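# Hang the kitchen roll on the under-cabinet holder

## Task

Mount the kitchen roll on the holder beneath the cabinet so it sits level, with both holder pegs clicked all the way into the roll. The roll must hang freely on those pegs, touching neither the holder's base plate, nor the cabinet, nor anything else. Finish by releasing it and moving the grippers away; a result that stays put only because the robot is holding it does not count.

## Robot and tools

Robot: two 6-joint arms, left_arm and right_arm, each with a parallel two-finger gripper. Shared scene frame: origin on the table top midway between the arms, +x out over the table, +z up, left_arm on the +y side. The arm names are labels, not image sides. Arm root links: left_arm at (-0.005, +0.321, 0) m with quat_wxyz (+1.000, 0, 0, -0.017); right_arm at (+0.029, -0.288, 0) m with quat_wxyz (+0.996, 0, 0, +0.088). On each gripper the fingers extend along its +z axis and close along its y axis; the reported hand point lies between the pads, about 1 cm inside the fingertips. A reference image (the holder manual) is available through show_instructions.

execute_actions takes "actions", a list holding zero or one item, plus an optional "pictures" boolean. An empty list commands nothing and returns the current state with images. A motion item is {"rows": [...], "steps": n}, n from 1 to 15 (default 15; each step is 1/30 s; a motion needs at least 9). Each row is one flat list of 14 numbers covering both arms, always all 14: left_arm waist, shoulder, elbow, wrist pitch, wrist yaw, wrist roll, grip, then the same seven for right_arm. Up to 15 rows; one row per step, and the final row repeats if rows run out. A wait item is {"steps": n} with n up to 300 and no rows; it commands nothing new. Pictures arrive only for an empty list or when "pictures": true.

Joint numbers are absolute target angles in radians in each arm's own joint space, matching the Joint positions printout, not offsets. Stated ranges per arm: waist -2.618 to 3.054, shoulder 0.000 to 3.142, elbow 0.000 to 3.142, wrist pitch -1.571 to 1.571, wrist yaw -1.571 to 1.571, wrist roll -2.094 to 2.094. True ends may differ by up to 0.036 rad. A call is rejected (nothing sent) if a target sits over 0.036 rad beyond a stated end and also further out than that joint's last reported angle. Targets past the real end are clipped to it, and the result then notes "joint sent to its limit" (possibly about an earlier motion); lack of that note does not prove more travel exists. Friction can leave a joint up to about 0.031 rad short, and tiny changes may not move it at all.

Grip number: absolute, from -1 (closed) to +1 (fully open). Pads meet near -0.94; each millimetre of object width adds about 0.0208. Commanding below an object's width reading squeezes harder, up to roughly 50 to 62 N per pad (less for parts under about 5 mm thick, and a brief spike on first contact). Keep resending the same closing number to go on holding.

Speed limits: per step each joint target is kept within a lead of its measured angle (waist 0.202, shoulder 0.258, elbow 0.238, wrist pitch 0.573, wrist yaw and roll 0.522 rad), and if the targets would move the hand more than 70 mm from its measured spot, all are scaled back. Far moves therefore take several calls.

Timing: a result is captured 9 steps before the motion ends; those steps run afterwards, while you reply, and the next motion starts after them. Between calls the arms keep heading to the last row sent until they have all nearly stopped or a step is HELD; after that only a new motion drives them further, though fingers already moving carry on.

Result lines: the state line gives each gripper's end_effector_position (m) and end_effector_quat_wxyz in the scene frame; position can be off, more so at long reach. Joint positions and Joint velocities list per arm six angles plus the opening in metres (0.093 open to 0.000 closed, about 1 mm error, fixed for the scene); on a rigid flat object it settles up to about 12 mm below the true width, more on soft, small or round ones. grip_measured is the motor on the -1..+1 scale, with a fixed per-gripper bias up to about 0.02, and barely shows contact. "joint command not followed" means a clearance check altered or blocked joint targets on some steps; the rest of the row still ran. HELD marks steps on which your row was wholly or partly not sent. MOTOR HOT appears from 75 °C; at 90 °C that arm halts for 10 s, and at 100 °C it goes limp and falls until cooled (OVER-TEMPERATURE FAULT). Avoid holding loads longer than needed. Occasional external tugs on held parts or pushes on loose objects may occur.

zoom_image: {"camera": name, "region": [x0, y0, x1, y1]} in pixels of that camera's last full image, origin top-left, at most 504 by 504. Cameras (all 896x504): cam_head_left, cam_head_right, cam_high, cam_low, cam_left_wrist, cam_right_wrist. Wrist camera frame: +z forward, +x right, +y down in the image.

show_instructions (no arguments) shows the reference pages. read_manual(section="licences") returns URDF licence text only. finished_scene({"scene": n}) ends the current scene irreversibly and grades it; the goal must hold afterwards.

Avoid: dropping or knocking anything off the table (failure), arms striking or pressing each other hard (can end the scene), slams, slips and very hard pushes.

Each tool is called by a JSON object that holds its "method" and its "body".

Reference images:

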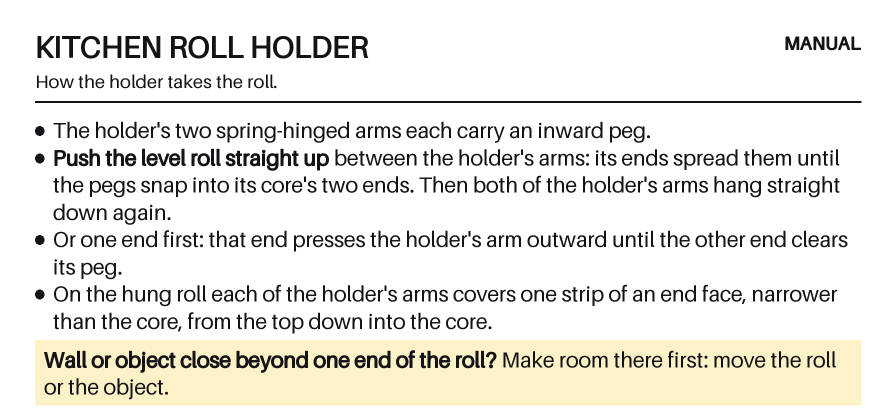

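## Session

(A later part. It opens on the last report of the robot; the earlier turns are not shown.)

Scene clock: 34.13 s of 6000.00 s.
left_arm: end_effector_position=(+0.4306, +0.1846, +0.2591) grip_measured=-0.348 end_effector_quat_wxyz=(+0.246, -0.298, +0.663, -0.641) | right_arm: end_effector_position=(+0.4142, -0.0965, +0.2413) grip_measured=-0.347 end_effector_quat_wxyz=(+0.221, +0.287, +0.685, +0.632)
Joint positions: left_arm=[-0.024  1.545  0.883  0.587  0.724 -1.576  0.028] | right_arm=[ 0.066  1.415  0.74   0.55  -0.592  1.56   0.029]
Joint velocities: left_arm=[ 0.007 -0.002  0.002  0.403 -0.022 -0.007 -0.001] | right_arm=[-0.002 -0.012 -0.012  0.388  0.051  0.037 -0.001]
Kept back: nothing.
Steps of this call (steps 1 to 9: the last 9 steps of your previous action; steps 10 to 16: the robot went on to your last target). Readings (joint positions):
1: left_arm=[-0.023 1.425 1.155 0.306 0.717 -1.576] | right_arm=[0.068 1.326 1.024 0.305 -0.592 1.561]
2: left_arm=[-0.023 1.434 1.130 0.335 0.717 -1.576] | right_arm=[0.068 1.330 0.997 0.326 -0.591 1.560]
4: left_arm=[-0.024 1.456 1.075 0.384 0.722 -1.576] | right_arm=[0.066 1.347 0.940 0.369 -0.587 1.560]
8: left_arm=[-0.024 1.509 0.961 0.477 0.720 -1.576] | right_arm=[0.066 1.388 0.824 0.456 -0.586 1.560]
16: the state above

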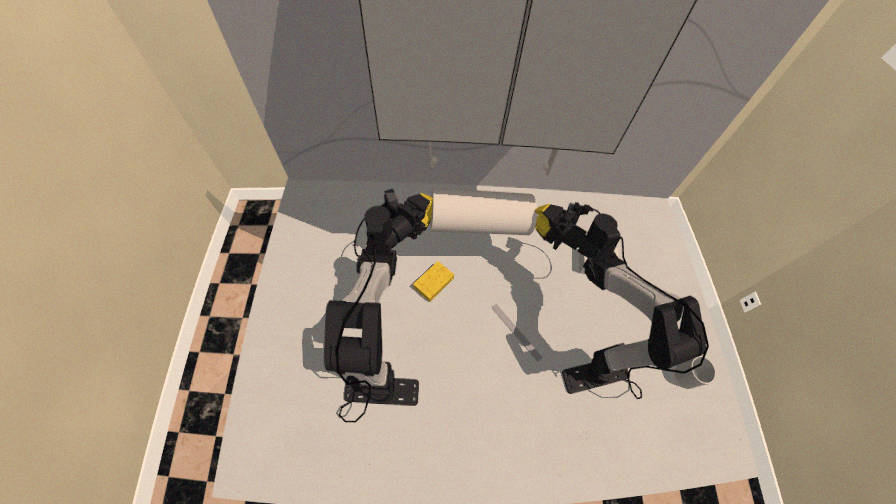

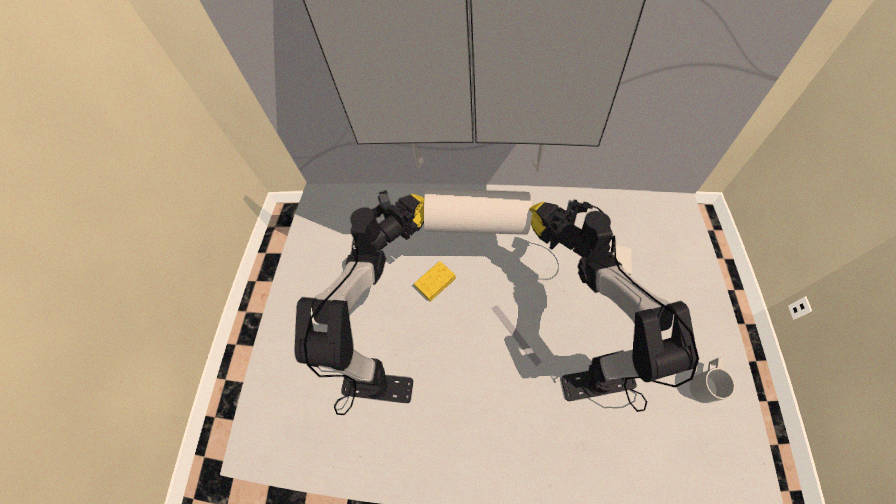

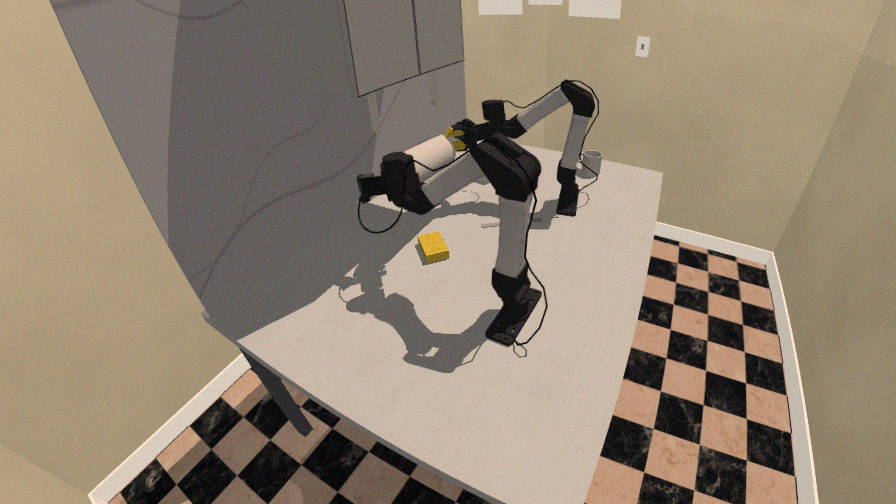

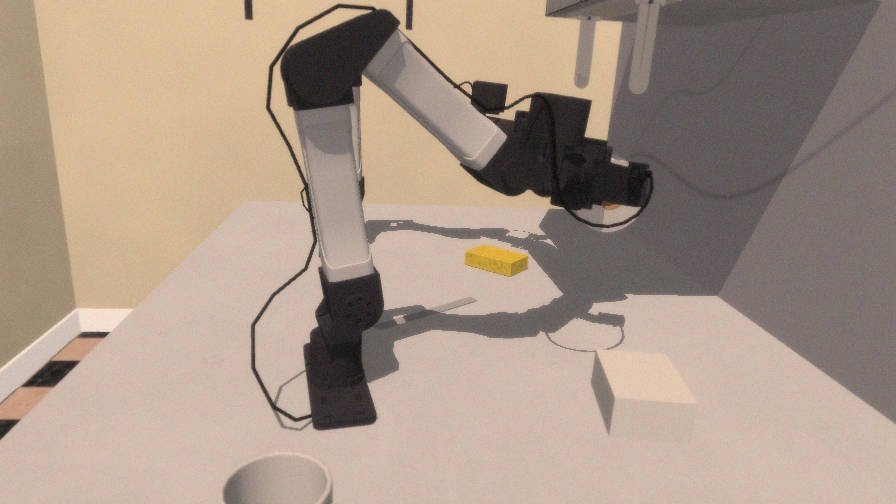

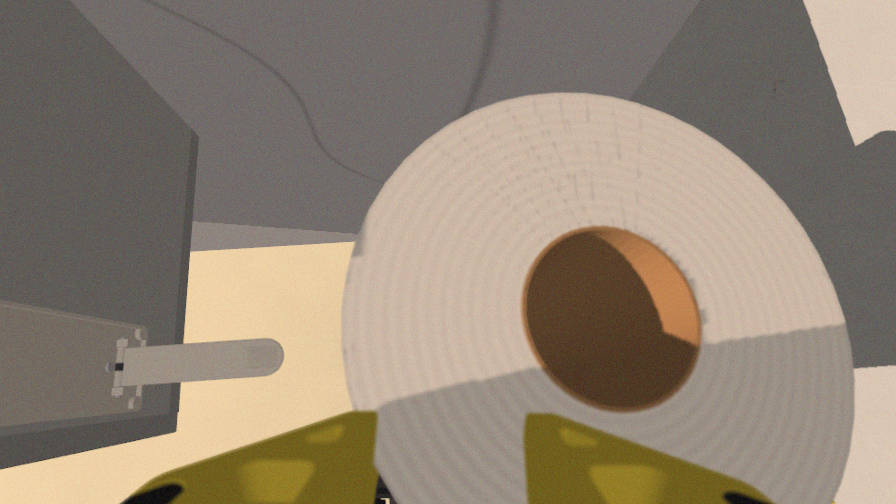

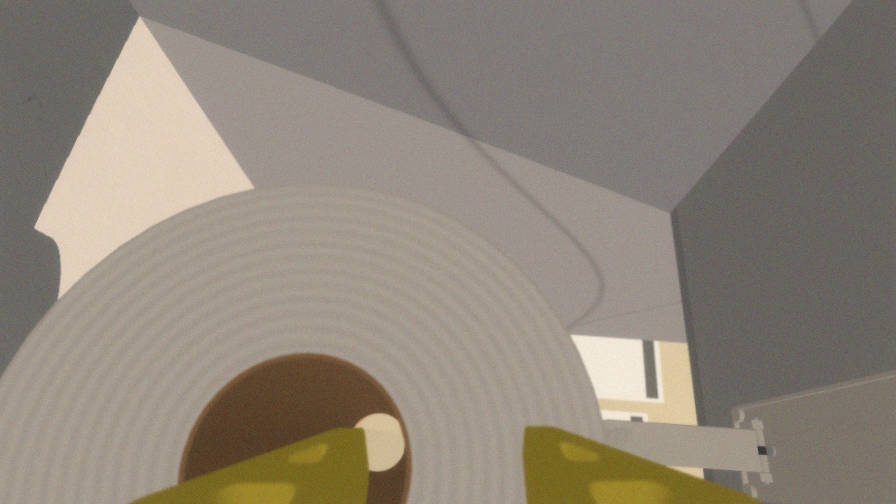

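{"method": "execute_actions", "body": {"actions": [{"rows":[[-0.069,1.575,0.882,0.73,0.86,-1.571,-0.35,0.122,1.46,0.746,0.73,-0.678,1.571,-0.35],[-0.058,1.618,0.879,0.79,0.87,-1.571,-0.35,0.132,1.506,0.743,0.8,-0.666,1.571,-0.35],[-0.047,1.661,0.876,0.84,0.88,-1.571,-0.35,0.142,1.552,0.739,0.86,-0.654,1.571,-0.35],[-0.036,1.704,0.873,0.89,0.89,-1.571,-0.35,0.152,1.598,0.735,0.915,-0.642,1.571,-0.35],[-0.025,1.747,0.87,0.94,0.9,-1.571,-0.35,0.162,1.644,0.732,0.97,-0.63,1.571,-0.35],[-0.014,1.79,0.867,0.99,0.91,-1.571,-0.35,0.172,1.69,0.728,1.02,-0.618,1.571,-0.35],[-0.003,1.833,0.864,1.04,0.92,-1.571,-0.35,0.182,1.736,0.724,1.07,-0.606,1.571,-0.35],[0.008,1.876,0.86,1.09,0.93,-1.571,-0.35,0.192,1.782,0.72,1.12,-0.594,1.571,-0.35],[0.019,1.919,0.857,1.14,0.94,-1.571,-0.35,0.202,1.828,0.717,1.17,-0.582,1.571,-0.35],[0.03,1.962,0.854,1.19,0.95,-1.571,-0.35,0.212,1.874,0.713,1.22,-0.57,1.571,-0.35],[0.041,2.005,0.85,1.24,0.96,-1.571,-0.35,0.222,1.92,0.71,1.27,-0.558,1.571,-0.35],[0.052,2.045,0.847,1.29,0.97,-1.571,-0.35,0.232,1.965,0.706,1.32,-0.546,1.571,-0.35],[0.063,2.08,0.844,1.33,0.98,-1.571,-0.35,0.242,2.005,0.703,1.37,-0.534,1.571,-0.35],[0.074,2.11,0.84,1.37,0.99,-1.571,-0.35,0.252,2.04,0.7,1.42,-0.522,1.571,-0.35],[0.085,2.14,0.837,1.41,1.0,-1.571,-0.35,0.263,2.07,0.696,1.47,-0.51,1.571,-0.35]]}]}}

{"method": "execute_actions", "body": {"actions": [{"rows":[[0.085,2.15,0.837,1.42,1.0,-1.571,-0.35,0.263,2.08,0.696,1.49,-0.51,1.571,-0.35],[0.085,2.15,0.837,1.42,1.0,-1.571,-0.35,0.263,2.08,0.696,1.49,-0.51,1.571,-0.35],[0.085,2.16,0.837,1.42,1.0,-1.571,-0.35,0.263,2.09,0.696,1.49,-0.51,1.571,-0.35],[0.085,2.16,0.837,1.42,1.0,-1.571,-0.35,0.263,2.09,0.696,1.49,-0.51,1.571,-0.35],[0.085,2.17,0.837,1.42,1.0,-1.571,-0.35,0.263,2.1,0.696,1.49,-0.51,1.571,-0.35],[0.085,2.18,0.837,1.42,1.0,-1.571,-0.35,0.263,2.11,0.696,1.49,-0.51,1.571,-0.35],[0.085,2.19,0.837,1.42,1.0,-1.571,-0.35,0.263,2.12,0.696,1.49,-0.51,1.571,-0.35],[0.085,2.2,0.837,1.42,1.0,-1.571,-0.35,0.263,2.13,0.696,1.49,-0.51,1.571,-0.35],[0.085,2.21,0.837,1.42,1.0,-1.571,-0.35,0.263,2.14,0.696,1.49,-0.51,1.571,-0.35],[0.085,2.22,0.837,1.42,1.0,-1.571,-0.35,0.263,2.15,0.696,1.49,-0.51,1.571,-0.35]]}]}}

{"method": "execute_actions", "body": {"actions": [{"steps":16}], "pictures": true}}

Scene clock: 36.53 s of 6000.00 s.
left_arm: end_effector_position=(+0.4533, +0.1970, +0.2465) grip_measured=-0.348 end_effector_quat_wxyz=(+0.283, -0.268, +0.646, -0.656) | right_arm: end_effector_position=(+0.4377, -0.0836, +0.2261) grip_measured=-0.347 end_effector_quat_wxyz=(+0.251, +0.264, +0.667, +0.649)
Joint positions: left_arm=[ 0.013  1.688  0.883  0.834  0.75  -1.576  0.028] | right_arm=[ 0.093  1.586  0.74   0.811 -0.556  1.56   0.029]
Joint velocities: left_arm=[ 0.32   1.302 -0.002  1.165  0.168  0.022 -0.   ] | right_arm=[ 0.276  1.409  0.022  1.282  0.242 -0.037 -0.   ]
Steps of this call (steps 1 to 30: the robot went on to your last target; steps 31 to 66: nothing new was sent; steps 67 to 72: the first 6 steps of this action). Readings (joint positions):
67: left_arm=[-0.024 1.548 0.883 0.642 0.724 -1.576] | right_arm=[0.066 1.420 0.740 0.602 -0.592 1.560]
68: left_arm=[-0.022 1.559 0.883 0.668 0.727 -1.576] | right_arm=[0.067 1.435 0.740 0.631 -0.588 1.560]
70: left_arm=[-0.009 1.607 0.883 0.749 0.737 -1.576] | right_arm=[0.076 1.495 0.740 0.719 -0.574 1.560]
72: the state above

Scene clock: 37.03 s of 6000.00 s.
left_arm: end_effector_position=(+0.4764, +0.2431, +0.1030) grip_measured=-0.348 end_effector_quat_wxyz=(+0.273, -0.289, +0.650, -0.647) | right_arm: end_effector_position=(+0.4419, -0.0384, +0.0997) grip_measured=-0.347 end_effector_quat_wxyz=(+0.244, +0.261, +0.673, +0.648)
Joint positions: left_arm=[ 0.136  2.177  0.845  1.313  0.855 -1.575  0.028] | right_arm=[ 0.217  2.094  0.689  1.358 -0.447  1.56   0.029]
Joint velocities: left_arm=[ 0.002 -0.002 -0.042  0.579  0.11  -0.007  0.001] | right_arm=[-0.002  0.085 -0.007  0.491  0.007  0.037 -0.   ]
Steps of this call (steps 1 to 9: the last 9 steps of your previous action; steps 10 to 15: the first 6 steps of this action). Readings (joint positions):
10: left_arm=[0.122 2.131 0.852 1.219 0.838 -1.576] | right_arm=[0.202 2.048 0.698 1.240 -0.463 1.560]
11: left_arm=[0.129 2.153 0.848 1.242 0.845 -1.575] | right_arm=[0.210 2.072 0.693 1.269 -0.458 1.560]
13: left_arm=[0.135 2.174 0.845 1.279 0.852 -1.575] | right_arm=[0.217 2.089 0.689 1.323 -0.453 1.560]
15: the state above

Scene clock: 37.57 s of 6000.00 s.
left_arm: end_effector_position=(+0.4745, +0.2416, +0.0991) grip_measured=-0.348 end_effector_quat_wxyz=(+0.282, -0.273, +0.648, -0.653) | right_arm: end_effector_position=(+0.4432, -0.0401, +0.0906) grip_measured=-0.347 end_effector_quat_wxyz=(+0.252, +0.262, +0.668, +0.649)
Joint positions: left_arm=[ 0.136  2.218  0.845  1.391  0.867 -1.576  0.028] | right_arm=[ 0.217  2.147  0.689  1.425 -0.434  1.56   0.029]
Joint velocities: left_arm=[-0.002 -0.007  0.012 -0.081  0.007 -0.007 -0.   ] | right_arm=[ 0.017  0.002  0.002 -0.081  0.007 -0.007  0.001]
Kept back: nothing.
Steps of this call (steps 1 to 9: the last 9 steps of your previous action; steps 10 to 16: the robot went on to your last target). Readings (joint positions):
1: left_arm=[0.136 2.177 0.845 1.331 0.857 -1.576] | right_arm=[0.217 2.098 0.689 1.374 -0.444 1.560]
2: left_arm=[0.136 2.178 0.845 1.347 0.858 -1.576] | right_arm=[0.217 2.104 0.689 1.389 -0.443 1.560]
4: left_arm=[0.136 2.188 0.845 1.373 0.862 -1.576] | right_arm=[0.217 2.121 0.689 1.408 -0.440 1.560]
8: left_arm=[0.136 2.215 0.845 1.383 0.867 -1.576] | right_arm=[0.217 2.147 0.689 1.419 -0.437 1.560]
16: the state above

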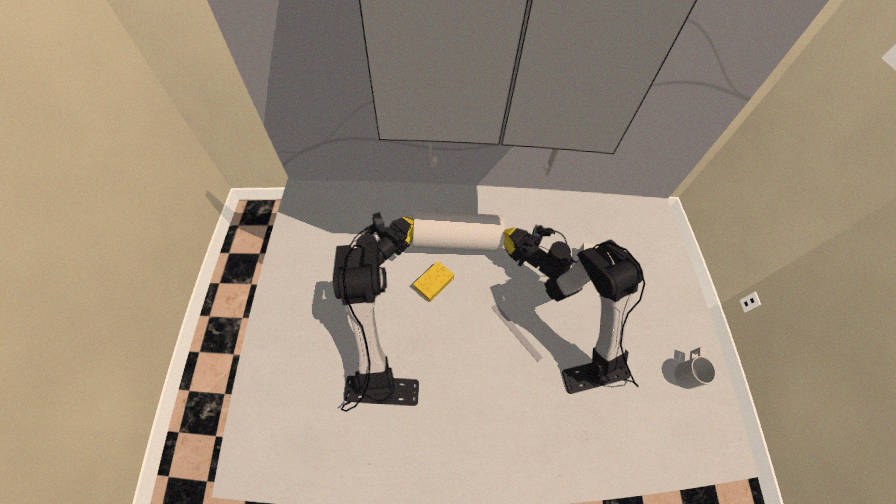

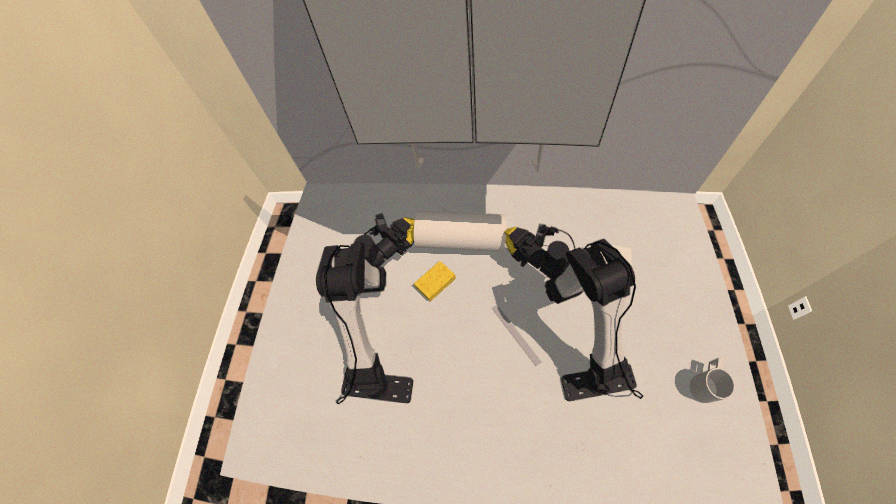

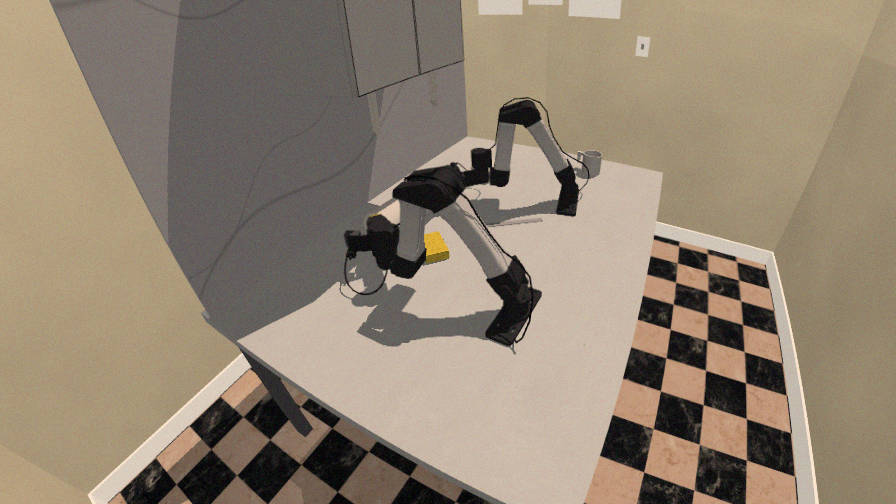

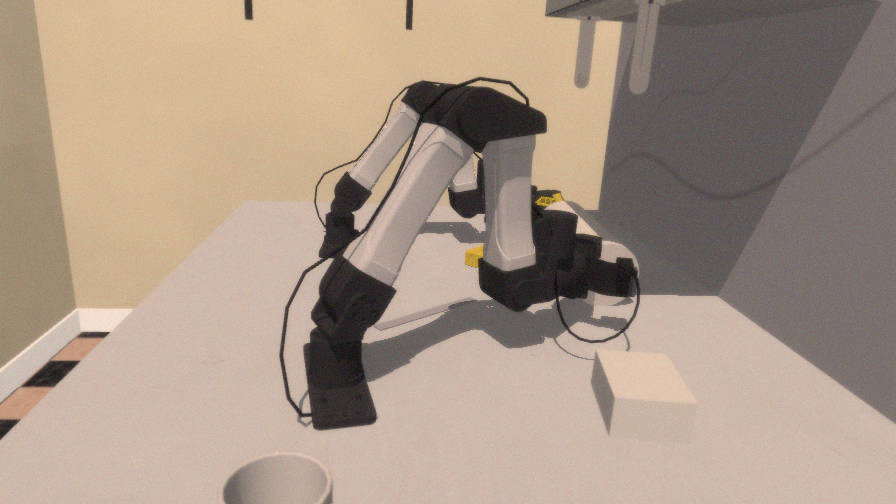

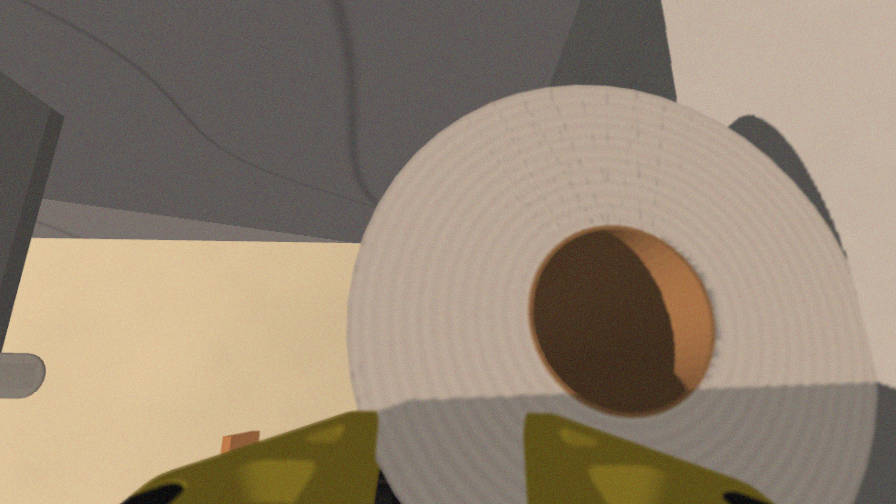

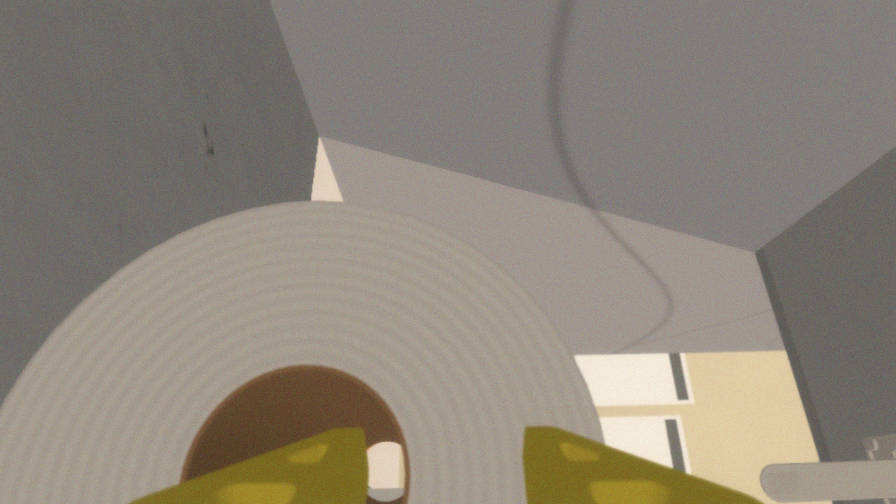

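{"method": "execute_actions", "body": {"actions": [{"rows":[[0.085,2.235,0.837,1.42,1.0,-1.571,-0.35,0.263,2.16,0.696,1.47,-0.51,1.571,-0.35],[0.085,2.245,0.837,1.42,1.0,-1.571,-0.35,0.263,2.165,0.696,1.47,-0.51,1.571,-0.35],[0.085,2.255,0.837,1.42,1.0,-1.571,-0.35,0.263,2.17,0.696,1.47,-0.51,1.571,-0.35],[0.085,2.255,0.837,1.42,1.0,-1.571,-0.35,0.263,2.17,0.696,1.47,-0.51,1.571,-0.35],[0.085,2.255,0.837,1.42,1.0,-1.571,-0.35,0.263,2.17,0.696,1.47,-0.51,1.571,-0.35],[0.085,2.255,0.837,1.42,1.0,-1.571,-0.35,0.263,2.17,0.696,1.47,-0.51,1.571,-0.35],[0.1,2.255,0.837,1.41,0.96,-1.571,-0.35,0.25,2.17,0.696,1.46,-0.49,1.571,-0.35],[0.12,2.255,0.837,1.4,0.92,-1.571,-0.35,0.235,2.17,0.696,1.45,-0.47,1.571,-0.35],[0.14,2.255,0.837,1.4,0.88,-1.571,-0.35,0.215,2.17,0.696,1.45,-0.45,1.571,-0.35],[0.16,2.255,0.837,1.4,0.88,-1.571,-0.35,0.19,2.17,0.696,1.45,-0.45,1.571,-0.35],[0.19,2.255,0.837,1.4,0.9,-1.571,-0.35,0.15,2.17,0.696,1.45,-0.47,1.571,-0.35],[0.22,2.255,0.837,1.4,0.95,-1.571,-0.35,0.11,2.17,0.696,1.45,-0.52,1.571,-0.35],[0.25,2.255,0.837,1.4,1.0,-1.571,-0.35,0.07,2.17,0.696,1.45,-0.58,1.571,-0.35],[0.282,2.255,0.837,1.4,1.05,-1.571,-0.35,0.025,2.17,0.696,1.45,-0.64,1.571,-0.35]]}]}}

{"method": "execute_actions", "body": {"actions": [{"rows":[[0.282,2.28,0.88,1.4,1.12,-1.571,0,0.025,2.2,0.73,1.48,-0.7,1.571,0],[0.282,2.305,0.92,1.4,1.19,-1.571,0,0.025,2.23,0.76,1.5,-0.76,1.571,0],[0.282,2.33,0.96,1.4,1.26,-1.571,0,0.025,2.26,0.79,1.52,-0.82,1.571,0],[0.282,2.355,1.0,1.4,1.33,-1.571,0,0.025,2.29,0.82,1.54,-0.88,1.571,0],[0.282,2.38,1.025,1.4,1.382,-1.571,0,0.025,2.325,0.836,1.54,-0.933,1.571,0],[0.282,2.404,1.025,1.4,1.382,-1.571,0,0.025,2.36,0.836,1.54,-0.933,1.571,0]]}]}}

{"method": "execute_actions", "body": {"actions": [{"steps":18}], "pictures": true}}

Scene clock: 39.27 s of 6000.00 s.
left_arm: end_effector_position=(+0.4741, +0.2417, +0.0895) grip_measured=-0.348 end_effector_quat_wxyz=(+0.277, -0.278, +0.649, -0.652) | right_arm: end_effector_position=(+0.4434, -0.0403, +0.0887) grip_measured=-0.347 end_effector_quat_wxyz=(+0.253, +0.263, +0.668, +0.649)
Joint positions: left_arm=[ 0.136  2.244  0.845  1.403  0.866 -1.577  0.028] | right_arm=[ 0.217  2.155  0.689  1.433 -0.432  1.56   0.029]
Joint velocities: left_arm=[-0.002  0.12  -0.007  0.022 -0.022 -0.037 -0.   ] | right_arm=[-0.012  0.017 -0.012 -0.007  0.022 -0.007 -0.   ]
Steps of this call (steps 1 to 15: the robot went on to your last target; steps 16 to 45: nothing new was sent; steps 46 to 51: the first 6 steps of this action). Readings (joint positions):
46: left_arm=[0.136 2.219 0.845 1.394 0.867 -1.576] | right_arm=[0.217 2.147 0.689 1.424 -0.434 1.560]
47: left_arm=[0.136 2.222 0.845 1.397 0.867 -1.576] | right_arm=[0.217 2.148 0.689 1.424 -0.434 1.560]
49: left_arm=[0.136 2.233 0.845 1.403 0.867 -1.576] | right_arm=[0.217 2.153 0.689 1.429 -0.434 1.560]
51: the state above

Scene clock: 39.77 s of 6000.00 s.
left_arm: end_effector_position=(+0.4687, +0.2842, +0.0773) grip_measured=-0.003 end_effector_quat_wxyz=(+0.227, -0.210, +0.671, -0.674) | right_arm: end_effector_position=(+0.4701, -0.0861, +0.0857) grip_measured=-0.002 end_effector_quat_wxyz=(+0.233, +0.199, +0.666, +0.680)
Joint positions: left_arm=[ 0.292  2.351  0.983  1.397  1.201 -1.577  0.045] | right_arm=[ 0.012  2.276  0.805  1.516 -0.762  1.563  0.045]
Joint velocities: left_arm=[-0.066  0.618  0.681  0.037  1.033  0.007  0.   ] | right_arm=[ 0.081  0.823  0.569  0.447 -1.048 -0.022  0.001]
Steps of this call (steps 1 to 9: the last 9 steps of your previous action; steps 10 to 15: the first 6 steps of this action). Readings (joint positions):
10: left_arm=[0.262 2.254 0.848 1.396 0.981 -1.577] | right_arm=[0.049 2.159 0.692 1.450 -0.562 1.563]
11: left_arm=[0.280 2.263 0.860 1.396 1.017 -1.577] | right_arm=[0.025 2.172 0.704 1.461 -0.593 1.563]
13: left_arm=[0.295 2.302 0.919 1.396 1.109 -1.577] | right_arm=[0.008 2.217 0.754 1.490 -0.674 1.563]
15: the state above

Scene clock: 40.37 s of 6000.00 s.
left_arm: end_effector_position=(+0.4462, +0.2681, +0.0587) grip_measured=-0.003 end_effector_quat_wxyz=(+0.154, -0.163, +0.688, -0.690) | right_arm: end_effector_position=(+0.4456, -0.0690, +0.0594) grip_measured=-0.002 end_effector_quat_wxyz=(+0.162, +0.154, +0.689, +0.689)
Joint positions: left_arm=[ 0.288  2.405  1.005  1.394  1.372 -1.577  0.045] | right_arm=[ 0.019  2.352  0.821  1.537 -0.924  1.565  0.045]
Joint velocities: left_arm=[-0.012 -0.002  0.002  0.022 -0.022 -0.022  0.   ] | right_arm=[ 0.002 -0.002  0.002  0.081 -0.037  0.022 -0.   ]
Kept back: nothing.
Steps of this call (steps 1 to 9: the last 9 steps of your previous action; steps 10 to 18: the robot went on to your last target). Readings (joint positions):
1: left_arm=[0.290 2.370 1.000 1.397 1.234 -1.577] | right_arm=[0.015 2.302 0.818 1.524 -0.794 1.563]
2: left_arm=[0.289 2.383 1.005 1.397 1.261 -1.577] | right_arm=[0.017 2.322 0.821 1.524 -0.820 1.563]
4: left_arm=[0.288 2.400 1.005 1.395 1.304 -1.577] | right_arm=[0.019 2.347 0.821 1.524 -0.860 1.564]
8: left_arm=[0.288 2.405 1.005 1.394 1.347 -1.577] | right_arm=[0.019 2.352 0.821 1.530 -0.901 1.565]
18: the state above

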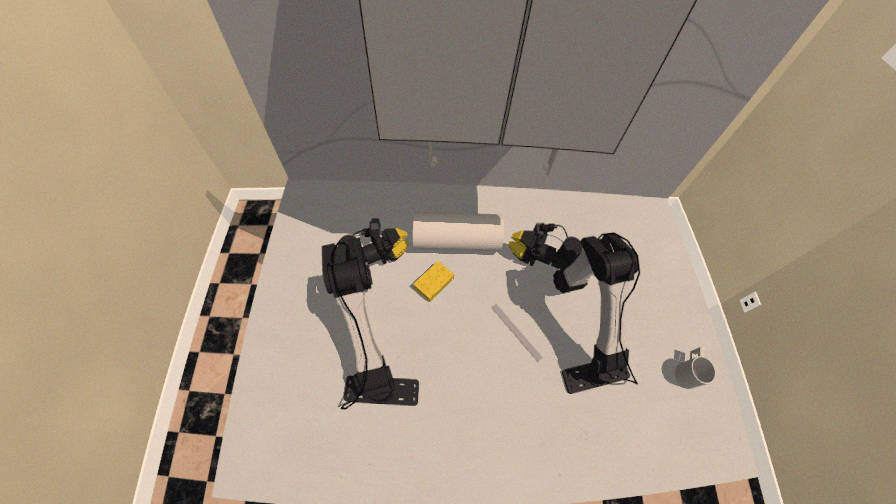

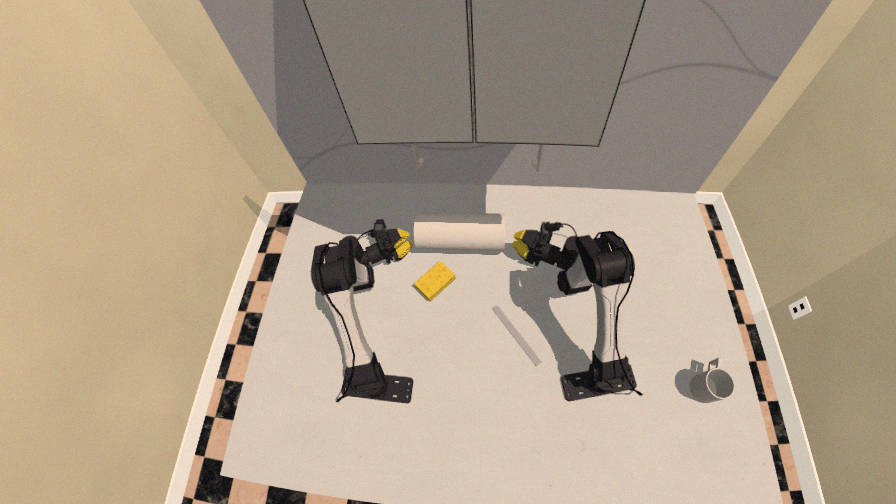

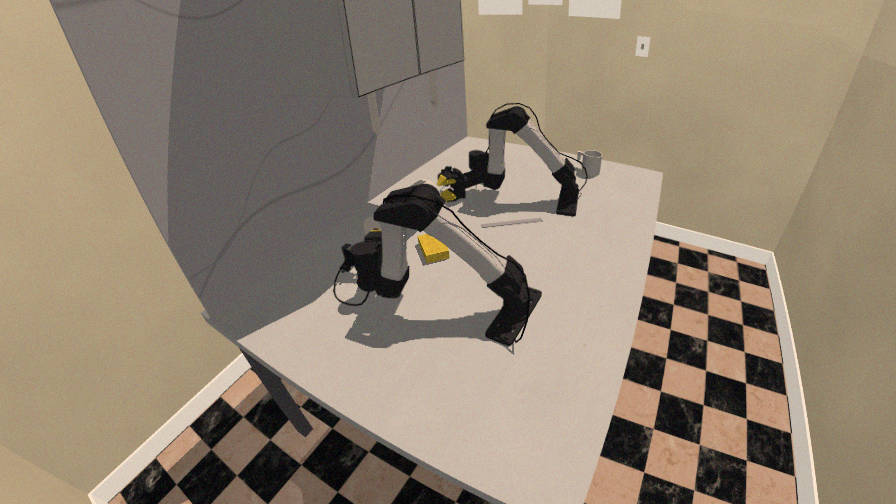

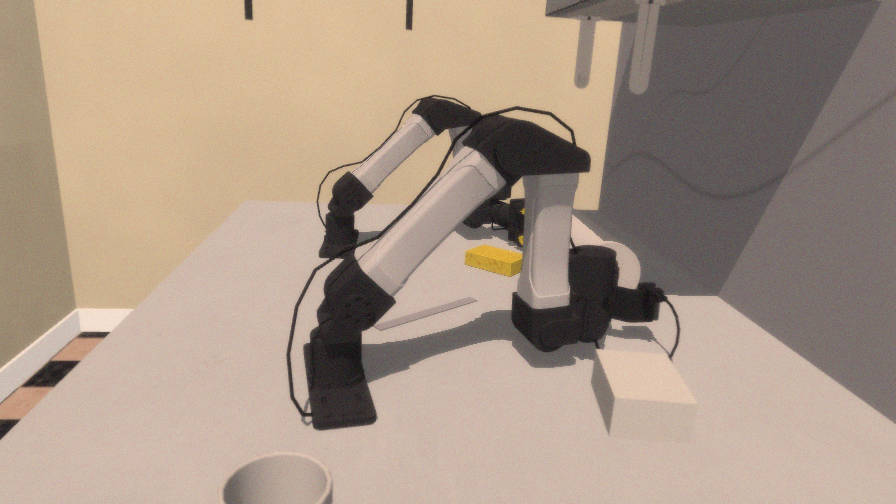

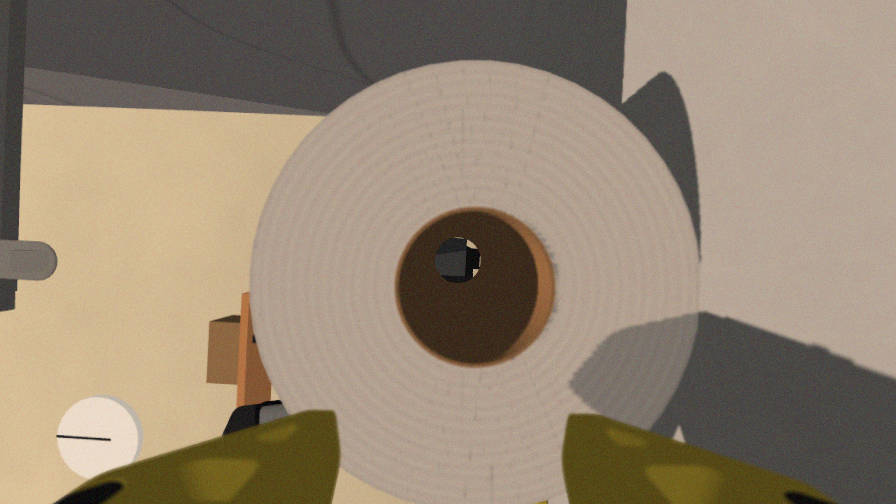

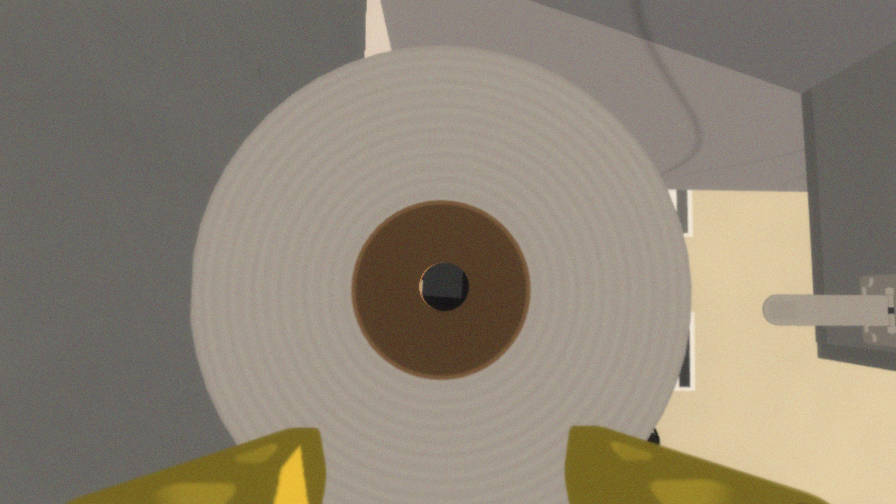

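{"method": "execute_actions", "body": {"actions": [{"rows":[[0.28,2.42,1.03,1.39,1.36,-1.571,0,0.03,2.37,0.85,1.52,-0.91,1.571,0],[0.275,2.43,1.045,1.385,1.35,-1.571,0,0.04,2.38,0.86,1.51,-0.9,1.571,0],[0.27,2.435,1.058,1.38,1.34,-1.571,0,0.05,2.39,0.87,1.5,-0.89,1.571,0],[0.262,2.435,1.058,1.38,1.33,-1.571,0,0.06,2.395,0.88,1.5,-0.88,1.571,0],[0.254,2.435,1.058,1.38,1.325,-1.571,0,0.07,2.395,0.88,1.5,-0.87,1.571,0],[0.246,2.435,1.058,1.38,1.325,-1.571,0,0.08,2.395,0.88,1.5,-0.86,1.571,0],[0.238,2.435,1.058,1.38,1.325,-1.571,0,0.09,2.395,0.88,1.5,-0.86,1.571,0],[0.23,2.435,1.058,1.38,1.325,-1.571,0,0.098,2.395,0.88,1.5,-0.86,1.571,0],[0.22,2.435,1.058,1.38,1.33,-1.571,0,0.106,2.395,0.88,1.5,-0.865,1.571,0],[0.21,2.435,1.058,1.38,1.34,-1.571,0,0.116,2.395,0.88,1.5,-0.875,1.571,0],[0.2,2.435,1.058,1.38,1.355,-1.571,0,0.126,2.395,0.88,1.5,-0.89,1.571,0],[0.19,2.435,1.058,1.38,1.37,-1.571,0,0.136,2.395,0.88,1.5,-0.905,1.571,0],[0.18,2.435,1.058,1.38,1.39,-1.571,0,0.146,2.395,0.88,1.5,-0.925,1.571,0],[0.168,2.435,1.058,1.38,1.41,-1.571,0,0.157,2.395,0.88,1.5,-0.945,1.571,0],[0.157,2.435,1.058,1.38,1.43,-1.571,0,0.168,2.395,0.88,1.5,-0.965,1.571,0]]}]}}

{"method": "execute_actions", "body": {"actions": [{"steps":16}], "pictures": true}}

Scene clock: 41.60 s of 6000.00 s.
left_arm: end_effector_position=(+0.4545, +0.2641, +0.0561) grip_measured=-0.003 end_effector_quat_wxyz=(+0.159, -0.164, +0.688, -0.689) | right_arm: end_effector_position=(+0.4506, -0.0575, +0.0577) grip_measured=-0.002 end_effector_quat_wxyz=(+0.163, +0.153, +0.688, +0.690)
Joint positions: left_arm=[ 0.272  2.426  1.035  1.389  1.349 -1.577  0.045] | right_arm=[ 0.048  2.371  0.856  1.524 -0.895  1.565  0.045]
Joint velocities: left_arm=[-0.193  0.051  0.046  0.051 -0.11  -0.007  0.   ] | right_arm=[ 0.315  0.076  0.125 -0.154  0.242 -0.007  0.   ]
Steps of this call (steps 1 to 15: the robot went on to your last target; steps 16 to 31: nothing new was sent; steps 32 to 37: the first 6 steps of this action). Readings (joint positions):
32: left_arm=[0.288 2.405 1.005 1.394 1.374 -1.577] | right_arm=[0.019 2.352 0.821 1.537 -0.925 1.565]
33: left_arm=[0.287 2.408 1.008 1.394 1.372 -1.577] | right_arm=[0.020 2.353 0.823 1.535 -0.922 1.565]
35: left_arm=[0.283 2.419 1.026 1.392 1.362 -1.577] | right_arm=[0.030 2.362 0.841 1.530 -0.911 1.565]
37: the state above

Scene clock: 42.13 s of 6000.00 s.
left_arm: end_effector_position=(+0.4553, +0.2465, +0.0550) grip_measured=-0.003 end_effector_quat_wxyz=(+0.151, -0.159, +0.690, -0.690) | right_arm: end_effector_position=(+0.4404, -0.0370, +0.0557) grip_measured=-0.002 end_effector_quat_wxyz=(+0.147, +0.142, +0.692, +0.692)
Joint positions: left_arm=[ 0.23   2.428  1.036  1.385  1.326 -1.575  0.045] | right_arm=[ 0.099  2.375  0.859  1.517 -0.886  1.565  0.045]
Joint velocities: left_arm=[-0.022 -0.002  0.002  0.007 -0.066  0.007 -0.   ] | right_arm=[ 0.002  0.002 -0.002 -0.051  0.007  0.022 -0.001]
Kept back: nothing.
Steps of this call (steps 1 to 9: the last 9 steps of your previous action; steps 10 to 16: the robot went on to your last target). Readings (joint positions):
1: left_arm=[0.264 2.427 1.036 1.388 1.345 -1.577] | right_arm=[0.059 2.373 0.858 1.522 -0.888 1.565]
2: left_arm=[0.256 2.428 1.036 1.387 1.341 -1.577] | right_arm=[0.071 2.374 0.859 1.520 -0.883 1.565]
4: left_arm=[0.236 2.428 1.036 1.386 1.338 -1.577] | right_arm=[0.092 2.375 0.859 1.517 -0.878 1.565]
8: left_arm=[0.231 2.428 1.036 1.385 1.326 -1.576] | right_arm=[0.097 2.375 0.859 1.517 -0.875 1.565]
16: the state above

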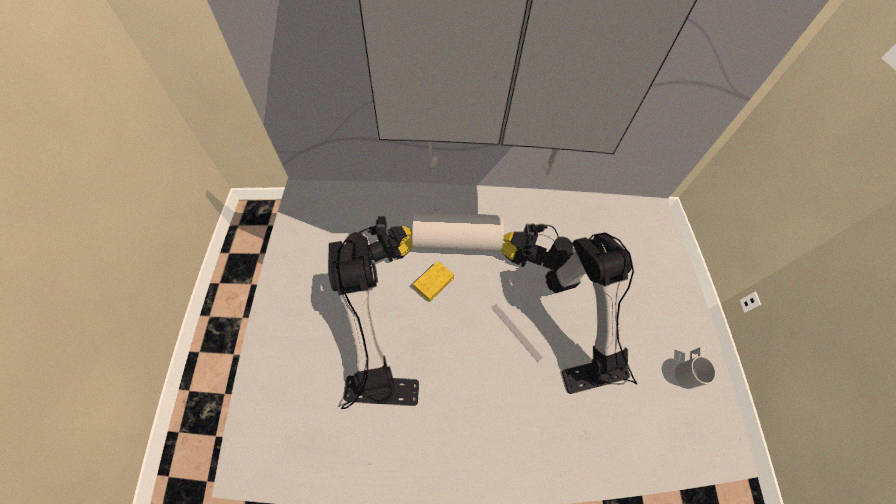

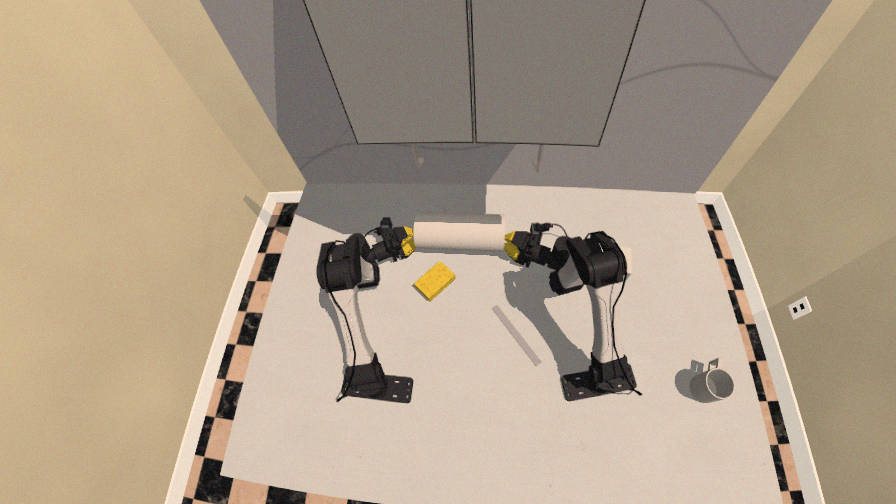

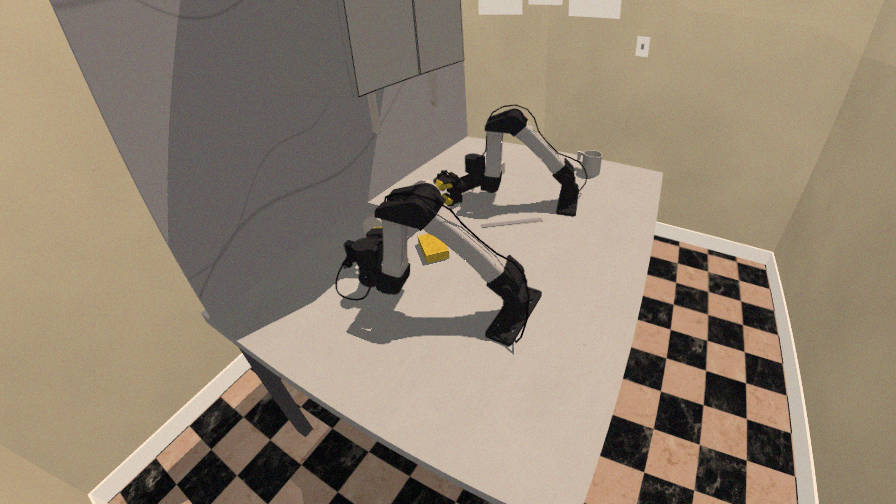

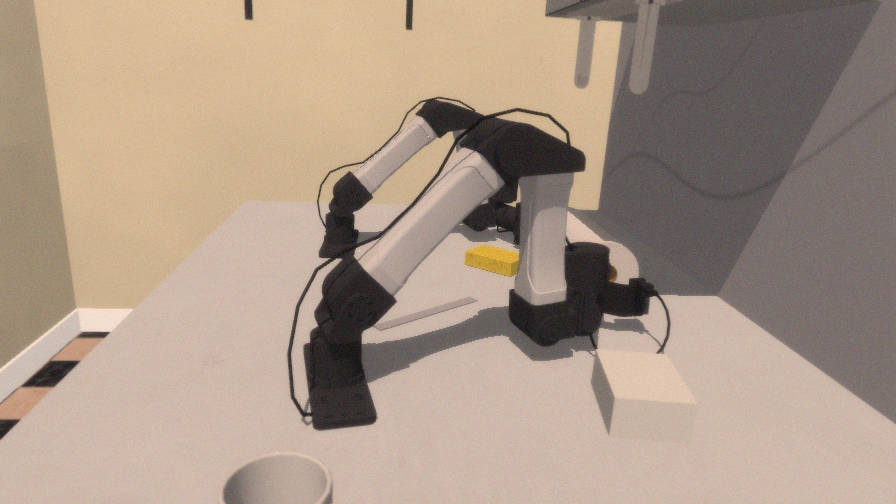

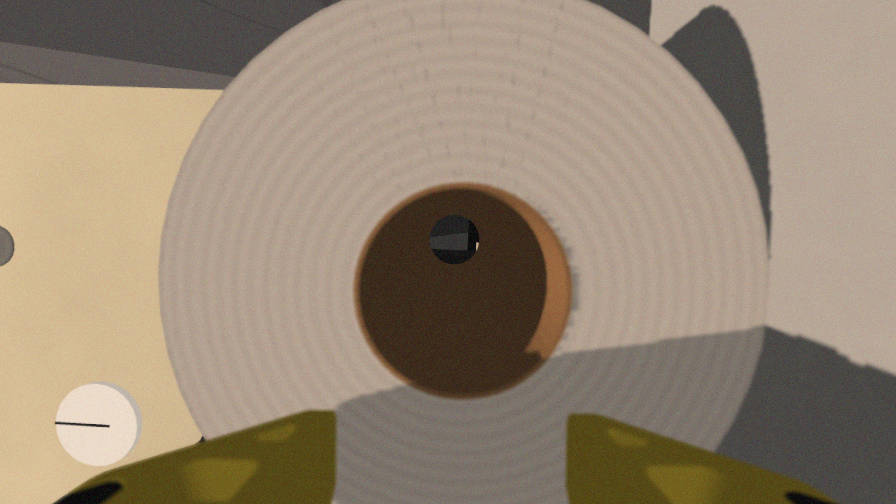

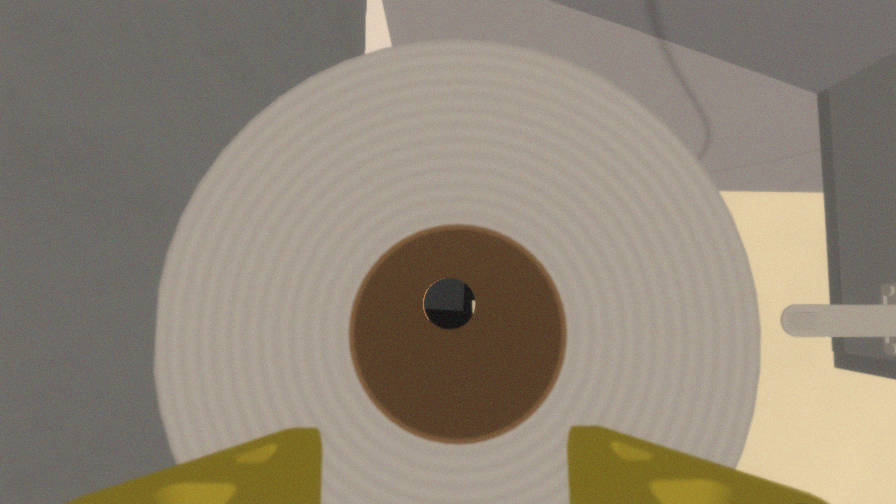

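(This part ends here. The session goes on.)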